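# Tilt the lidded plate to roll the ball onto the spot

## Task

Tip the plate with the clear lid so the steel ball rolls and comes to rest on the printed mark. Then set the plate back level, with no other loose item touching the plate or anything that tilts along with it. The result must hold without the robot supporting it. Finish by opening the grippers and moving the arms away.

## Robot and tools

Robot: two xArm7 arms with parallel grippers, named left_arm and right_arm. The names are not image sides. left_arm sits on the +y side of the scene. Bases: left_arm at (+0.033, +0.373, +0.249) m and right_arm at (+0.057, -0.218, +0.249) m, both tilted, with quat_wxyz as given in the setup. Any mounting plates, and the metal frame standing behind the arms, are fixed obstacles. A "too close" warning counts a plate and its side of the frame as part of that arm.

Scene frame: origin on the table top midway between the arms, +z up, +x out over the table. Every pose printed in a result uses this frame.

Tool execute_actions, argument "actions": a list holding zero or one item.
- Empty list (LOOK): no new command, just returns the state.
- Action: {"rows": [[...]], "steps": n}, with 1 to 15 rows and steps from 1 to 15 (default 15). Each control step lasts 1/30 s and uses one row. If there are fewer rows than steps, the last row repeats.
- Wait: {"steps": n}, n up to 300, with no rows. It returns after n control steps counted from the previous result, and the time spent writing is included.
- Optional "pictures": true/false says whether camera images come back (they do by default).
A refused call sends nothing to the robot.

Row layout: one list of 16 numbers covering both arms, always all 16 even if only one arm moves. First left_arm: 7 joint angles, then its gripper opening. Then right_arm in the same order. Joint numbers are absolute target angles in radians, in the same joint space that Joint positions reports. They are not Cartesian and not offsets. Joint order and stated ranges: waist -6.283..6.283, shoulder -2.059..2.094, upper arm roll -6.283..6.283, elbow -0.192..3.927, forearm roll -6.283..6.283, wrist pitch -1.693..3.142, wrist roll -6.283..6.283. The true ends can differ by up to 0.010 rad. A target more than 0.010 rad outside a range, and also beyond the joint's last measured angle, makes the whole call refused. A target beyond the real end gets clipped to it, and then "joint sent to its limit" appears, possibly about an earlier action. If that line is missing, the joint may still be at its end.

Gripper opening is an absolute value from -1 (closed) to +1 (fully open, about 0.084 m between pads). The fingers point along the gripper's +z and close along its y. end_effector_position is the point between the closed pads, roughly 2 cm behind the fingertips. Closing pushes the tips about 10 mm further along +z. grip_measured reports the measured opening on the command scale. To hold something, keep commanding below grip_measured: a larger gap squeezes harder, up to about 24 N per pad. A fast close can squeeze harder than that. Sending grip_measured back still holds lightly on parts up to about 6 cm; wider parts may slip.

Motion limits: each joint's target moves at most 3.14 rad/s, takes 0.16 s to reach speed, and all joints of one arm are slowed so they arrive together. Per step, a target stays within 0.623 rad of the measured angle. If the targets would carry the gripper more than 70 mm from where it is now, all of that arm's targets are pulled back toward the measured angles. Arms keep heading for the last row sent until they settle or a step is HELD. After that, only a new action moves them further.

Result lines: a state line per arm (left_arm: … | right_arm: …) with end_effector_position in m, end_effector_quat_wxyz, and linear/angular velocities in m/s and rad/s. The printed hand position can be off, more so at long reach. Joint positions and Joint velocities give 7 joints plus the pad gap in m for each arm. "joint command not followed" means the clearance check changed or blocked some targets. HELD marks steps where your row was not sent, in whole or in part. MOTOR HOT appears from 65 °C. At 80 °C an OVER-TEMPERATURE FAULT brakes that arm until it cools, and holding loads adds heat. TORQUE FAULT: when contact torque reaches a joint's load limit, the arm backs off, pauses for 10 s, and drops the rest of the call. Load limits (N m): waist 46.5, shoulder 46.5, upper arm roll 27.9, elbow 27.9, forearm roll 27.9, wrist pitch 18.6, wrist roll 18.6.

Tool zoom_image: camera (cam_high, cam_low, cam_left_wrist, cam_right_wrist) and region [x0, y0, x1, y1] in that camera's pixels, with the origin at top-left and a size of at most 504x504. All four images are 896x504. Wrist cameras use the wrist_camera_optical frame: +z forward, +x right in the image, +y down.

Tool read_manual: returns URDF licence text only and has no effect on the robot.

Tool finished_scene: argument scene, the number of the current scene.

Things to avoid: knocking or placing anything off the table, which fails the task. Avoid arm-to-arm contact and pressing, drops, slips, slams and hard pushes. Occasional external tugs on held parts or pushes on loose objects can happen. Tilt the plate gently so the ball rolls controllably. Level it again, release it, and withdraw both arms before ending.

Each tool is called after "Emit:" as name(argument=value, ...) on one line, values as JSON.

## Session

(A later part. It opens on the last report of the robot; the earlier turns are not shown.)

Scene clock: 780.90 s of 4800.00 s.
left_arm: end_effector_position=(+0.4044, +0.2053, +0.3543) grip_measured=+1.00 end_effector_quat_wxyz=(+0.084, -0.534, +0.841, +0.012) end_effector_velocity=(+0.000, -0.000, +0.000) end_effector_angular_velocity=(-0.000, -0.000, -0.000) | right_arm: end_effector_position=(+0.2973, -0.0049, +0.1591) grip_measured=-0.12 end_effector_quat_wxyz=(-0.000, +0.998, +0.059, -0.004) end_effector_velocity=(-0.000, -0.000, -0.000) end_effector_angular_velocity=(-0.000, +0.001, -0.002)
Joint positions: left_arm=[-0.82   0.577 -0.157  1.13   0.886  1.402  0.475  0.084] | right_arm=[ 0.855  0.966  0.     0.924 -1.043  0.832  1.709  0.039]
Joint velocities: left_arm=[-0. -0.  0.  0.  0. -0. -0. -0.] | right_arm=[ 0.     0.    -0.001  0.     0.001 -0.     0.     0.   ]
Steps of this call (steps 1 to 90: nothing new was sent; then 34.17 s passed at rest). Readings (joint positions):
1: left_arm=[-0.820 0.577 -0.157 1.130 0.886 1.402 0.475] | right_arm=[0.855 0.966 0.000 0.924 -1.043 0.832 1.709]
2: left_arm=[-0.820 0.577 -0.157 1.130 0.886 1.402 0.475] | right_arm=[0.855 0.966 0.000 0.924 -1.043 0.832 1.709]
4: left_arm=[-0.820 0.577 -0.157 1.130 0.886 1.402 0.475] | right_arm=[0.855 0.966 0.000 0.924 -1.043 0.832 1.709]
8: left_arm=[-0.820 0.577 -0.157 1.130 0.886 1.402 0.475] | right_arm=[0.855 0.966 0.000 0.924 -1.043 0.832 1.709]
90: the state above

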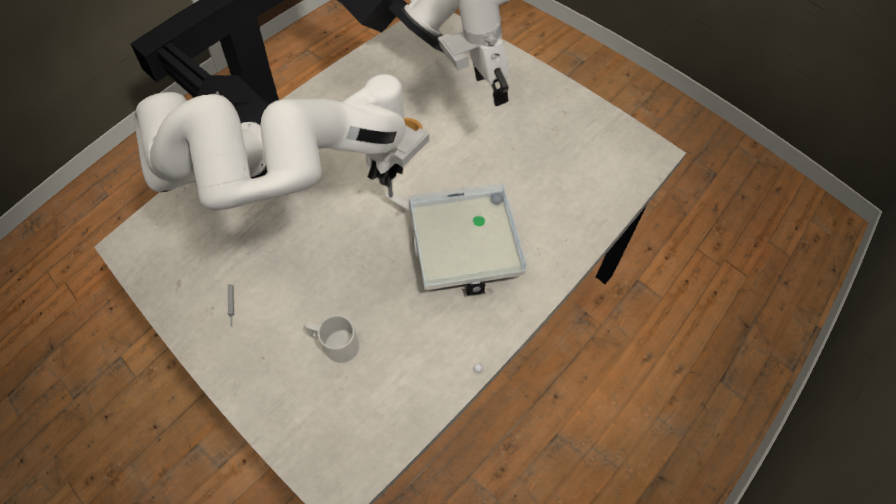

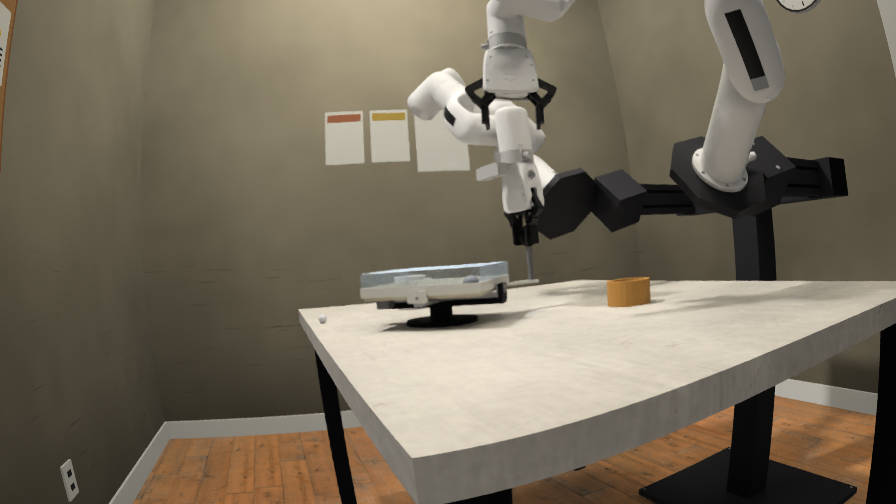

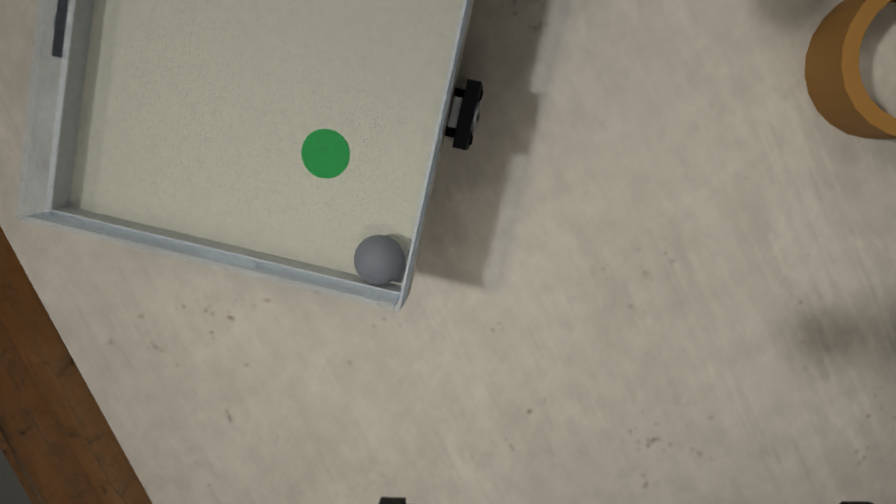

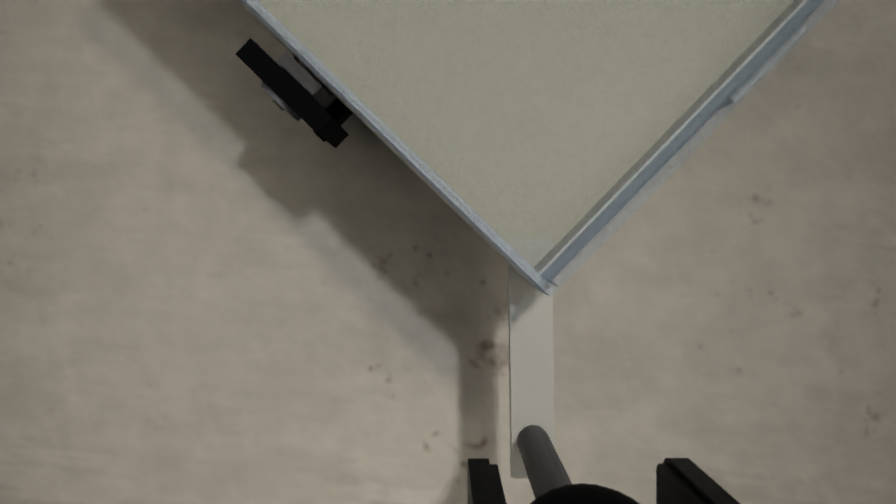

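Emit:
execute_actions(actions=[{"rows":[[-0.82,0.577,-0.157,1.13,0.886,1.402,0.475,1,0.8113,0.9189,0,0.8668,-1.1121,0.7720,1.7337,-0.3]],"steps":15}], pictures=false)

Emit:
execute_actions(actions=[{"rows":[[-0.82,0.577,-0.157,1.13,0.886,1.402,0.475,1,0.8113,0.9189,0,0.8668,-1.1121,0.7720,1.7337,-0.3],[-0.82,0.577,-0.157,1.13,0.886,1.402,0.475,1,0.8878,1.0029,0,0.9673,-0.9949,0.8775,1.6933,-0.3],[-0.82,0.577,-0.157,1.13,0.886,1.402,0.475,1,0.8878,1.0029,0,0.9673,-0.9949,0.8775,1.6933,-0.3],[-0.82,0.577,-0.157,1.13,0.886,1.402,0.475,1,0.8878,1.0029,0,0.9673,-0.9949,0.8775,1.6933,-0.3],[-0.82,0.577,-0.157,1.13,0.886,1.402,0.475,1,0.8878,1.0029,0,0.9673,-0.9949,0.8775,1.6933,-0.3],[-0.82,0.577,-0.157,1.13,0.886,1.402,0.475,1,0.8878,1.0029,0,0.9673,-0.9949,0.8775,1.6933,-0.3],[-0.82,0.577,-0.157,1.13,0.886,1.402,0.475,1,0.8878,1.0029,0,0.9673,-0.9949,0.8775,1.6933,-0.3],[-0.82,0.577,-0.157,1.13,0.886,1.402,0.475,1,0.8878,1.0029,0,0.9673,-0.9949,0.8775,1.6933,-0.3],[-0.82,0.577,-0.157,1.13,0.886,1.402,0.475,1,0.8878,1.0029,0,0.9673,-0.9949,0.8775,1.6933,-0.3],[-0.82,0.577,-0.157,1.13,0.886,1.402,0.475,1,0.8878,1.0029,0,0.9673,-0.9949,0.8775,1.6933,-0.3],[-0.82,0.577,-0.157,1.13,0.886,1.402,0.475,1,0.8547,0.9661,0,0.9242,-1.0435,0.8321,1.7088,-0.3]],"steps":15}])

Emit:
execute_actions(actions=[{"steps":45}])

Scene clock: 818.63 s of 4800.00 s.
left_arm: end_effector_position=(+0.4044, +0.2053, +0.3543) grip_measured=+1.00 end_effector_quat_wxyz=(+0.084, -0.534, +0.841, +0.012) end_effector_velocity=(+0.000, -0.000, +0.001) end_effector_angular_velocity=(-0.001, -0.002, -0.000) | right_arm: end_effector_position=(+0.2980, -0.0102, +0.1591) grip_measured=-0.12 end_effector_quat_wxyz=(-0.030, +0.998, +0.059, -0.004) end_effector_velocity=(+0.000, -0.001, +0.001) end_effector_angular_velocity=(+0.005, -0.001, -0.000)
Joint positions: left_arm=[-0.82   0.577 -0.157  1.13   0.886  1.402  0.475  0.084] | right_arm=[ 0.812  0.92   0.     0.869 -1.112  0.771  1.733  0.039]
Joint velocities: left_arm=[-0.001 -0.    -0.     0.001  0.001  0.     0.     0.   ] | right_arm=[-0.003 -0.006  0.001 -0.006 -0.006 -0.004  0.003 -0.   ]
Steps of this call (steps 1 to 90: nothing new was sent; then 34.23 s passed at rest; steps 91 to 105: all 15 steps of this action). Readings (joint positions):
91: left_arm=[-0.820 0.577 -0.157 1.130 0.886 1.402 0.475] | right_arm=[0.855 0.966 0.000 0.924 -1.044 0.832 1.709]
92: left_arm=[-0.820 0.577 -0.157 1.130 0.886 1.402 0.475] | right_arm=[0.852 0.963 0.000 0.920 -1.049 0.827 1.711]
94: left_arm=[-0.820 0.577 -0.157 1.130 0.886 1.402 0.475] | right_arm=[0.835 0.945 0.001 0.898 -1.075 0.804 1.720]
98: left_arm=[-0.820 0.577 -0.157 1.130 0.886 1.402 0.475] | right_arm=[0.816 0.924 0.000 0.874 -1.104 0.778 1.730]
105: the state above

Scene clock: 819.13 s of 4800.00 s.
left_arm: end_effector_position=(+0.4044, +0.2053, +0.3543) grip_measured=+1.00 end_effector_quat_wxyz=(+0.084, -0.534, +0.841, +0.012) end_effector_velocity=(+0.000, +0.000, +0.000) end_effector_angular_velocity=(+0.000, -0.001, +0.000) | right_arm: end_effector_position=(+0.2972, -0.0039, +0.1590) grip_measured=-0.12 end_effector_quat_wxyz=(+0.007, +0.998, +0.059, -0.003) end_effector_velocity=(+0.001, -0.019, -0.002) end_effector_angular_velocity=(+0.166, +0.031, -0.004)
Joint positions: left_arm=[-0.82   0.577 -0.157  1.13   0.886  1.402  0.475  0.084] | right_arm=[ 0.865  0.977 -0.001  0.938 -1.028  0.847  1.704  0.039]
Joint velocities: left_arm=[ 0.    -0.     0.     0.001  0.001  0.001  0.    -0.   ] | right_arm=[-0.133 -0.143  0.005 -0.173 -0.171 -0.176  0.053 -0.   ]
Steps of this call (steps 1 to 15: all 15 steps of this action). Readings (joint positions):
1: left_arm=[-0.820 0.577 -0.157 1.130 0.886 1.402 0.475] | right_arm=[0.812 0.920 0.000 0.869 -1.112 0.771 1.734]
2: left_arm=[-0.820 0.577 -0.157 1.130 0.886 1.402 0.475] | right_arm=[0.812 0.920 0.000 0.869 -1.112 0.771 1.733]
4: left_arm=[-0.820 0.577 -0.157 1.130 0.886 1.402 0.475] | right_arm=[0.822 0.931 -0.000 0.882 -1.093 0.788 1.727]
8: left_arm=[-0.820 0.577 -0.157 1.130 0.886 1.402 0.475] | right_arm=[0.872 0.985 -0.001 0.947 -1.020 0.857 1.702]
15: the state above

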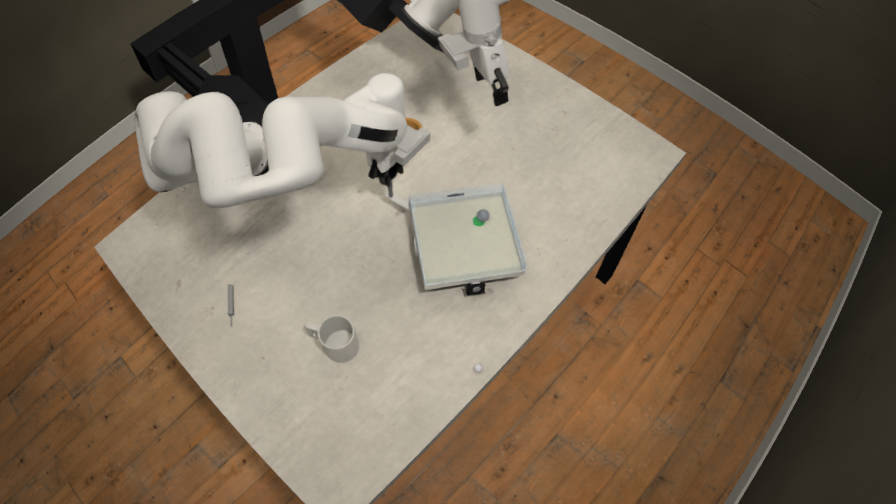

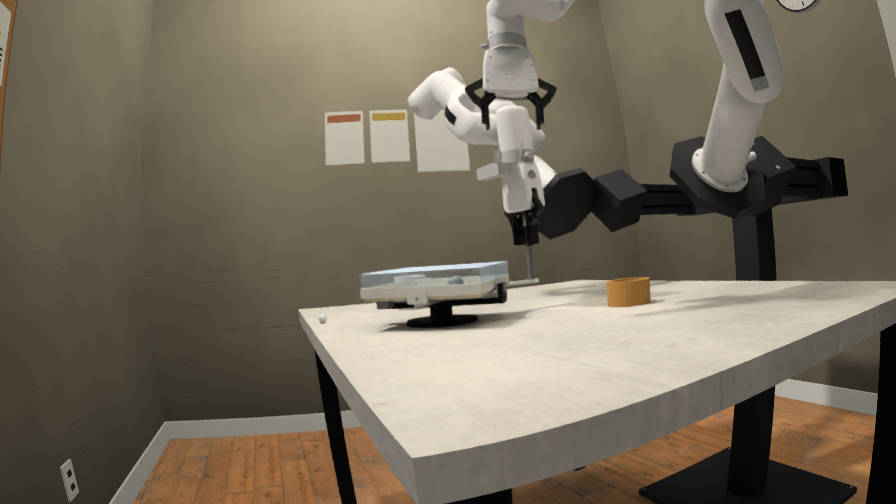

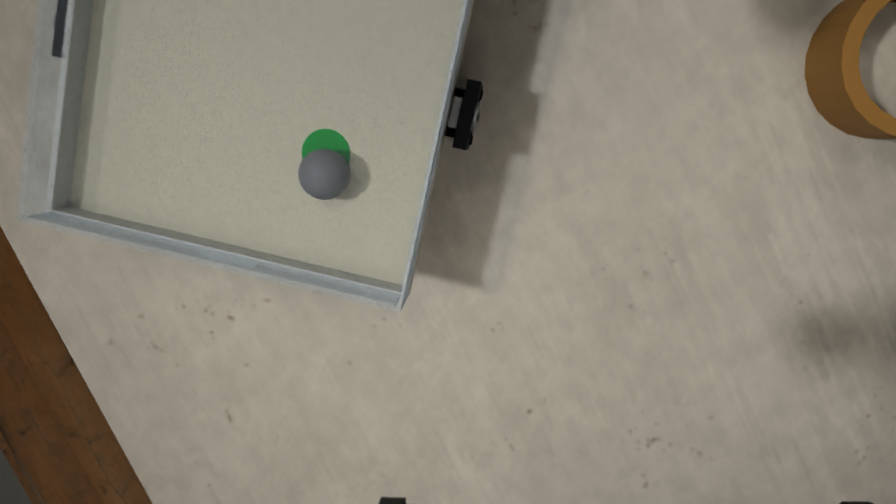

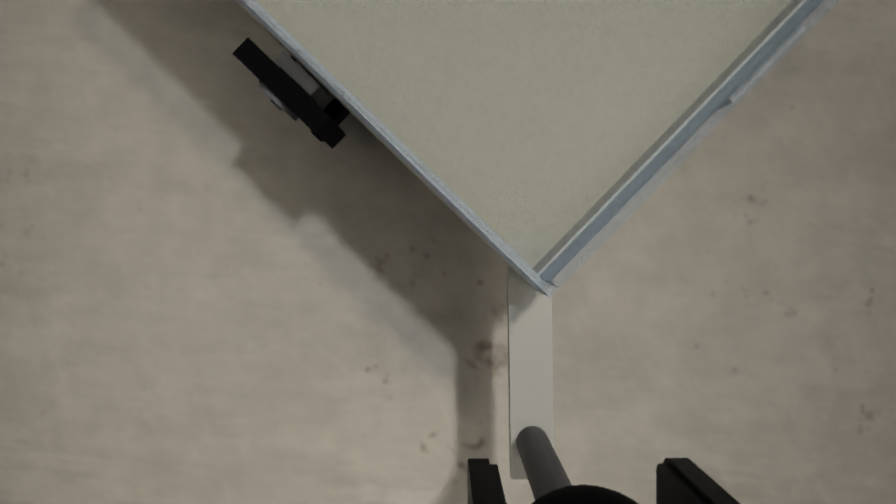

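Scene clock: 820.63 s of 4800.00 s.
left_arm: end_effector_position=(+0.4044, +0.2053, +0.3543) grip_measured=+1.00 end_effector_quat_wxyz=(+0.084, -0.534, +0.841, +0.012) end_effector_velocity=(+0.000, +0.000, -0.000) end_effector_angular_velocity=(+0.001, -0.001, -0.001) | right_arm: end_effector_position=(+0.2973, -0.0049, +0.1591) grip_measured=-0.12 end_effector_quat_wxyz=(-0.000, +0.998, +0.059, -0.004) end_effector_velocity=(+0.000, +0.000, +0.000) end_effector_angular_velocity=(+0.001, +0.000, +0.000)
Joint positions: left_arm=[-0.82   0.577 -0.157  1.13   0.886  1.402  0.475  0.084] | right_arm=[ 0.855  0.966 -0.     0.924 -1.043  0.832  1.709  0.039]
Joint velocities: left_arm=[-0.     0.     0.    -0.     0.001  0.001  0.001 -0.   ] | right_arm=[-0.    -0.     0.001 -0.     0.     0.    -0.     0.   ]
Steps of this call (steps 1 to 30: the robot went on to your last target; steps 31 to 45: nothing new was sent). Readings (joint positions):
1: left_arm=[-0.820 0.577 -0.157 1.130 0.886 1.402 0.475] | right_arm=[0.861 0.973 -0.000 0.933 -1.033 0.842 1.705]
2: left_arm=[-0.820 0.577 -0.157 1.130 0.886 1.402 0.475] | right_arm=[0.859 0.971 -0.000 0.930 -1.036 0.839 1.706]
4: left_arm=[-0.820 0.577 -0.157 1.130 0.886 1.402 0.475] | right_arm=[0.857 0.968 -0.000 0.927 -1.040 0.835 1.708]
8: left_arm=[-0.820 0.577 -0.157 1.130 0.886 1.402 0.475] | right_arm=[0.855 0.967 -0.000 0.925 -1.043 0.833 1.709]
45: the state above
All arms were judged still, so your last target was given up. Only a new action makes them travel on or press farther. Fingers that are still opening or closing keep moving.

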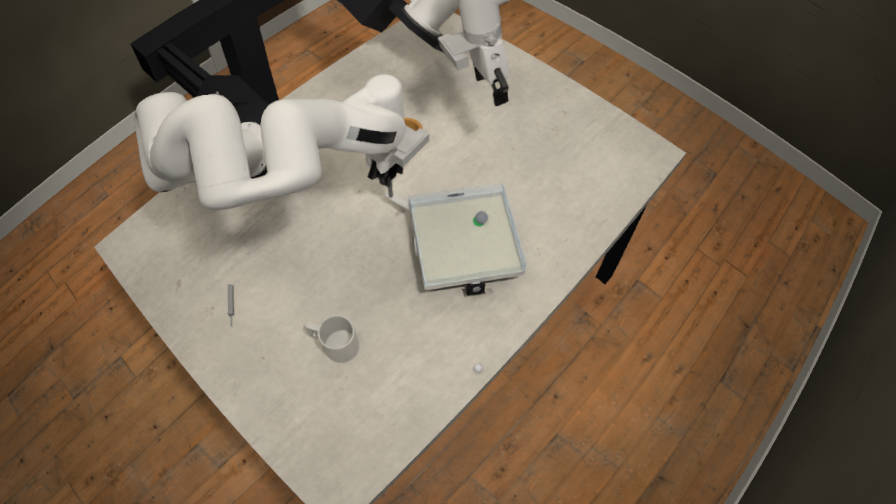

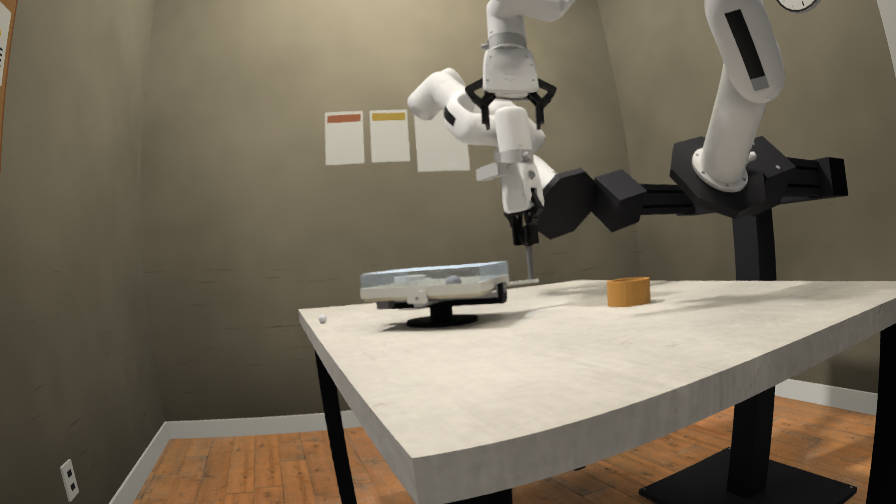

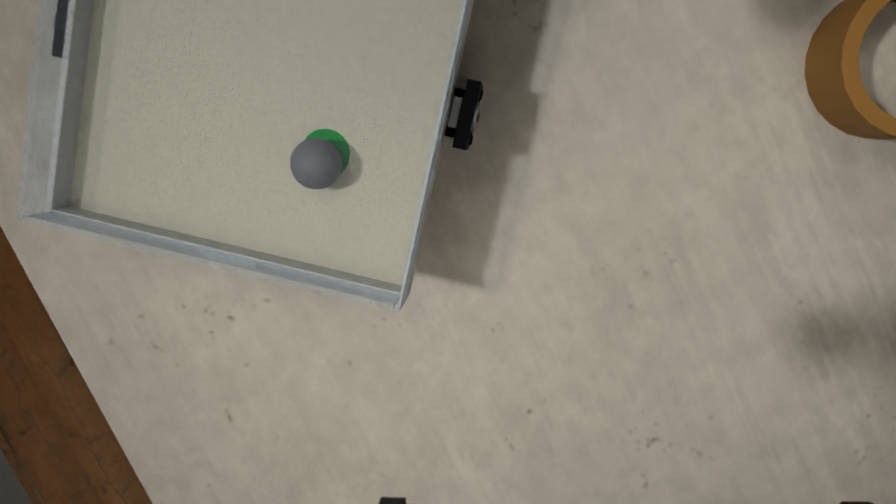

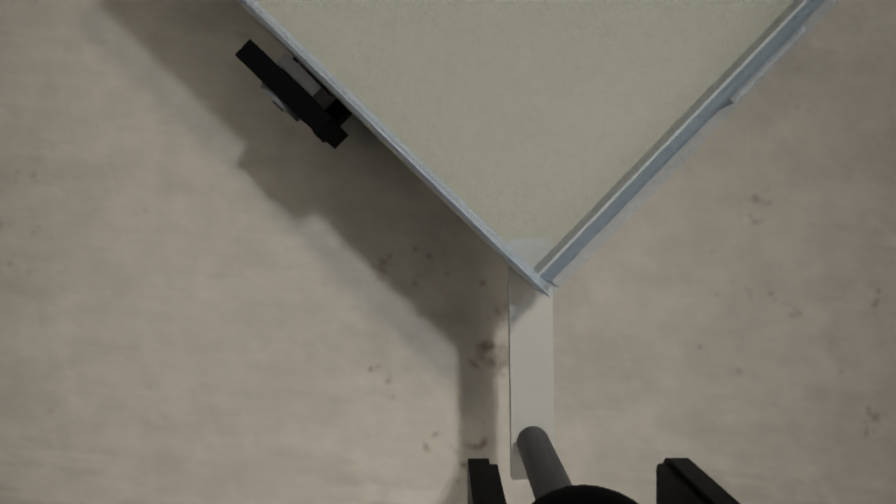

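Emit:
execute_actions(actions=[{"steps":20}])

Scene clock: 827.43 s of 4800.00 s.
left_arm: end_effector_position=(+0.4044, +0.2053, +0.3543) grip_measured=+1.00 end_effector_quat_wxyz=(+0.084, -0.534, +0.841, +0.012) end_effector_velocity=(+0.000, +0.000, -0.000) end_effector_angular_velocity=(-0.000, -0.000, +0.001) | right_arm: end_effector_position=(+0.2973, -0.0049, +0.1591) grip_measured=-0.12 end_effector_quat_wxyz=(-0.000, +0.998, +0.059, -0.004) end_effector_velocity=(+0.001, +0.000, +0.000) end_effector_angular_velocity=(+0.000, -0.002, -0.000)
Joint positions: left_arm=[-0.82   0.577 -0.157  1.13   0.886  1.402  0.475  0.084] | right_arm=[ 0.855  0.966 -0.     0.924 -1.043  0.832  1.709  0.039]
Joint velocities: left_arm=[ 0.001  0.     0.    -0.     0.001 -0.001 -0.001  0.   ] | right_arm=[ 0.    -0.    -0.     0.001 -0.002  0.     0.001  0.   ]
Steps of this call (steps 1 to 90: nothing new was sent; then 3.80 s passed at rest). Readings (joint positions):
1: left_arm=[-0.820 0.577 -0.157 1.130 0.886 1.402 0.475] | right_arm=[0.855 0.966 -0.000 0.924 -1.043 0.832 1.709]
2: left_arm=[-0.820 0.577 -0.157 1.130 0.886 1.402 0.475] | right_arm=[0.855 0.966 -0.000 0.924 -1.043 0.832 1.709]
4: left_arm=[-0.820 0.577 -0.157 1.130 0.886 1.402 0.475] | right_arm=[0.855 0.966 -0.000 0.924 -1.043 0.832 1.709]
8: left_arm=[-0.820 0.577 -0.157 1.130 0.886 1.402 0.475] | right_arm=[0.855 0.966 -0.000 0.924 -1.043 0.832 1.709]
90: the state above

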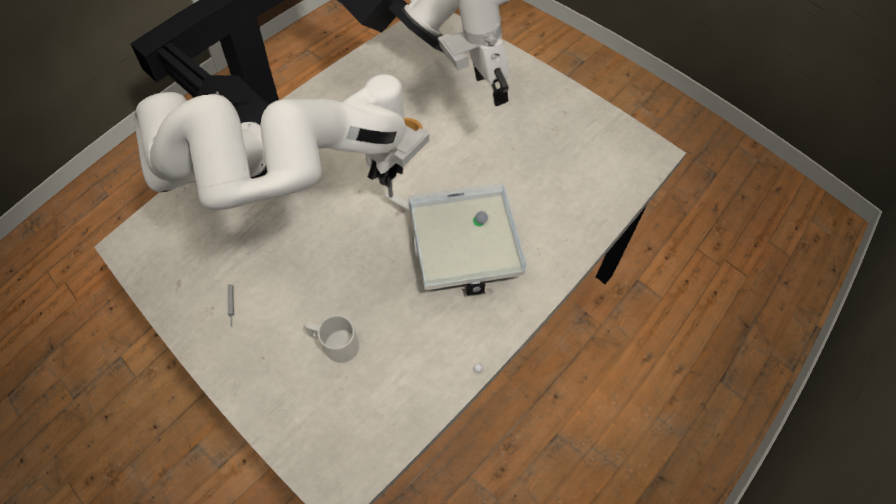

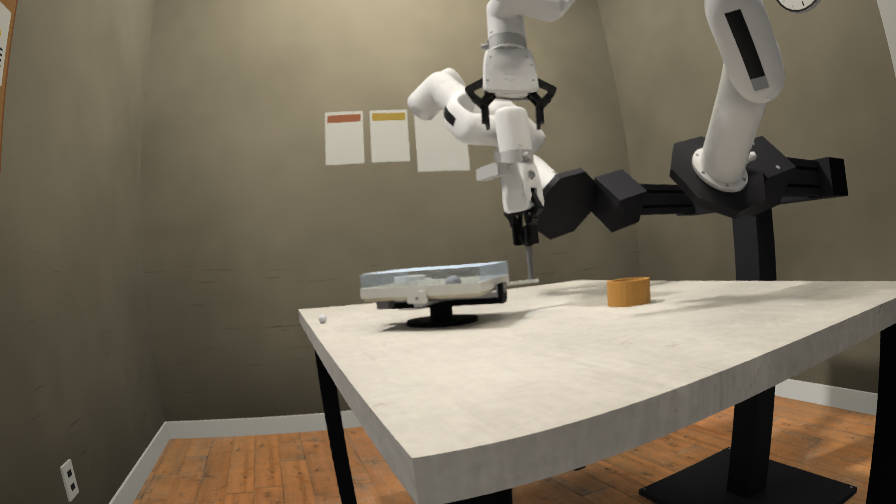

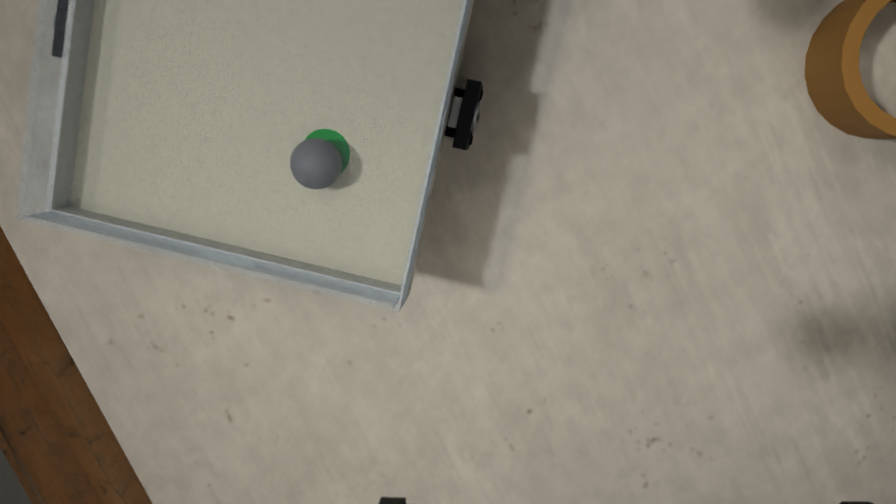

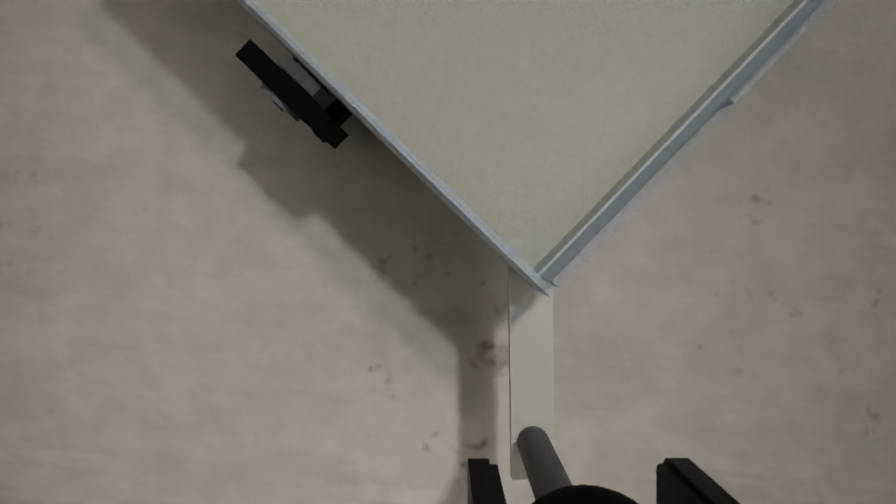

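Emit:
zoom_image(camera="cam_low", region=[340, 240, 560, 340])

Region (340, 240, 560, 340) of cam_low's 896x504 image, scaled by 2.291, with more detail than that image has; it fills the top 229 rows of this view, and the rest is white.

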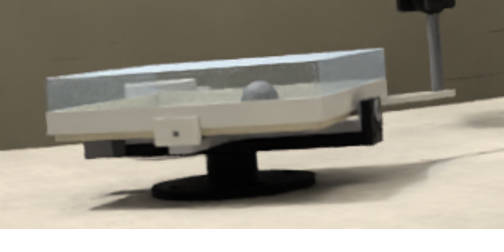

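Emit:
execute_actions(actions=[{"rows":[[-0.82,0.577,-0.157,1.13,0.886,1.402,0.475,1,0.8547,0.9661,0,0.9242,-1.0435,0.8321,1.7088,-0.2],[-0.82,0.577,-0.157,1.13,0.886,1.402,0.475,1,0.8547,0.9661,0,0.9242,-1.0435,0.8321,1.7088,-0.15],[-0.82,0.577,-0.157,1.13,0.886,1.402,0.475,1,0.8547,0.9661,0,0.9242,-1.0435,0.8321,1.7088,-0.12],[-0.82,0.577,-0.157,1.13,0.886,1.402,0.475,1,0.8547,0.9661,0,0.9242,-1.0435,0.8321,1.7088,-0.08],[-0.82,0.577,-0.157,1.13,0.886,1.402,0.475,1,0.8547,0.9661,0,0.9242,-1.0435,0.8321,1.7088,-0.03],[-0.82,0.577,-0.157,1.13,0.886,1.402,0.475,1,0.8547,0.9661,0,0.9242,-1.0435,0.8321,1.7088,0.05],[-0.82,0.577,-0.157,1.13,0.886,1.402,0.475,1,0.8547,0.9661,0,0.9242,-1.0435,0.8321,1.7088,0.15],[-0.82,0.577,-0.157,1.13,0.886,1.402,0.475,1,0.8547,0.9661,0,0.9242,-1.0435,0.8321,1.7088,0.3],[-0.82,0.577,-0.157,1.13,0.886,1.402,0.475,1,0.8547,0.9661,0,0.9242,-1.0435,0.8321,1.7088,0.45],[-0.82,0.577,-0.157,1.13,0.886,1.402,0.475,1,0.8547,0.9661,0,0.9242,-1.0435,0.8321,1.7088,0.6],[-0.82,0.577,-0.157,1.13,0.886,1.402,0.475,1,0.8547,0.9661,0,0.9242,-1.0435,0.8321,1.7088,0.8],[-0.82,0.577,-0.157,1.13,0.886,1.402,0.475,1,0.8547,0.9661,0,0.9242,-1.0435,0.8321,1.7088,1]],"steps":15}])

Scene clock: 857.30 s of 4800.00 s.
left_arm: end_effector_position=(+0.4044, +0.2053, +0.3543) grip_measured=+1.00 end_effector_quat_wxyz=(+0.084, -0.534, +0.841, +0.012) end_effector_velocity=(+0.000, +0.000, -0.000) end_effector_angular_velocity=(-0.000, +0.001, +0.002) | right_arm: end_effector_position=(+0.2974, -0.0049, +0.1591) grip_measured=+0.98 end_effector_quat_wxyz=(-0.000, +0.998, +0.059, -0.003) end_effector_velocity=(-0.000, -0.000, +0.000) end_effector_angular_velocity=(-0.000, +0.001, -0.002)
Joint positions: left_arm=[-0.82   0.577 -0.157  1.13   0.886  1.402  0.475  0.084] | right_arm=[ 0.855  0.966  0.     0.924 -1.044  0.832  1.709  0.083]
Joint velocities: left_arm=[ 0.001  0.     0.001  0.    -0.001 -0.001 -0.001 -0.   ] | right_arm=[ 0.001 -0.    -0.001 -0.     0.002 -0.001  0.     0.021]
Steps of this call (steps 1 to 90: nothing new was sent; then 26.37 s passed at rest; steps 91 to 105: all 15 steps of this action). Readings (joint positions):
91: left_arm=[-0.820 0.577 -0.157 1.130 0.886 1.402 0.475] | right_arm=[0.855 0.966 -0.000 0.924 -1.043 0.832 1.709]
92: left_arm=[-0.820 0.577 -0.157 1.130 0.886 1.402 0.475] | right_arm=[0.855 0.966 -0.000 0.924 -1.044 0.832 1.709]
94: left_arm=[-0.820 0.577 -0.157 1.130 0.886 1.402 0.475] | right_arm=[0.855 0.966 -0.000 0.924 -1.044 0.832 1.709]
98: left_arm=[-0.820 0.577 -0.157 1.130 0.886 1.402 0.475] | right_arm=[0.855 0.966 -0.000 0.924 -1.044 0.832 1.709]
105: the state above

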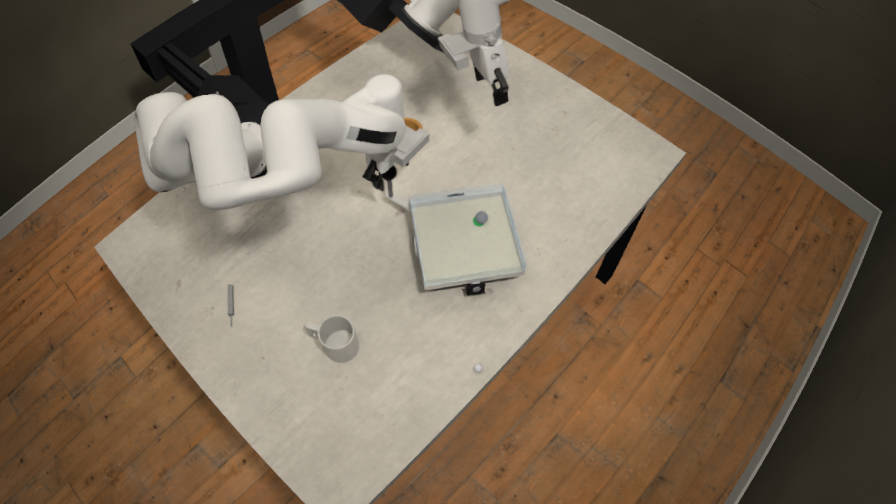

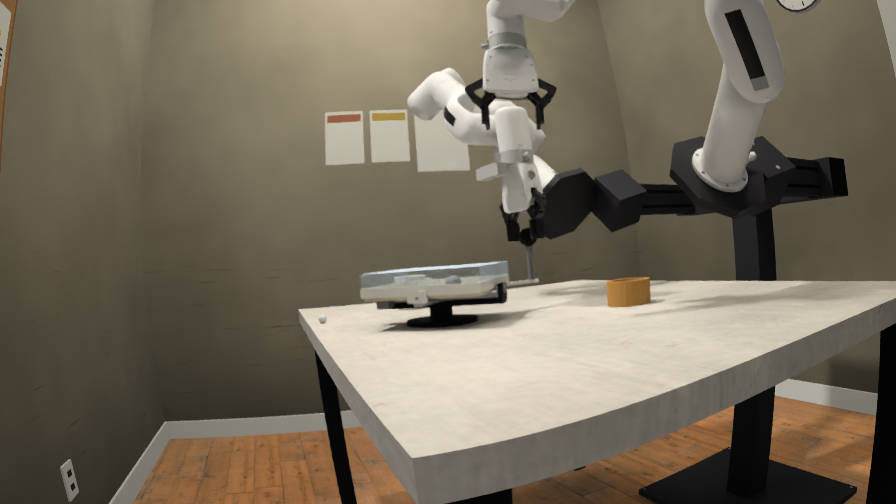

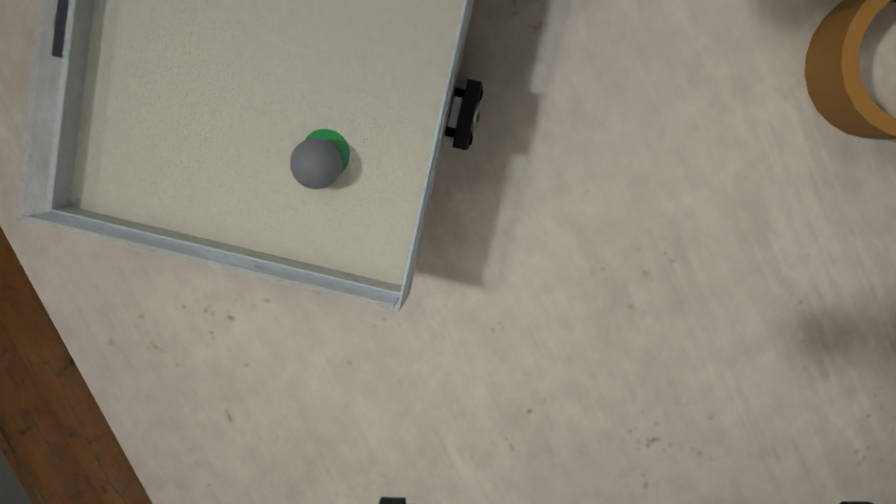

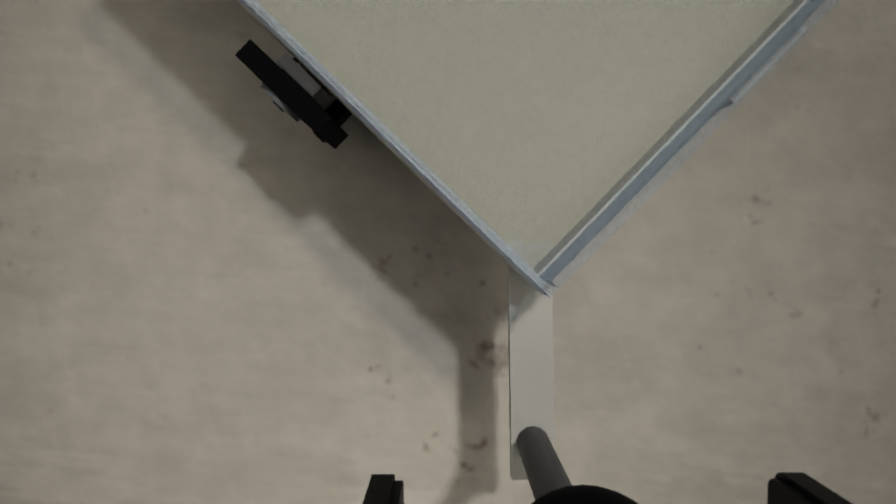

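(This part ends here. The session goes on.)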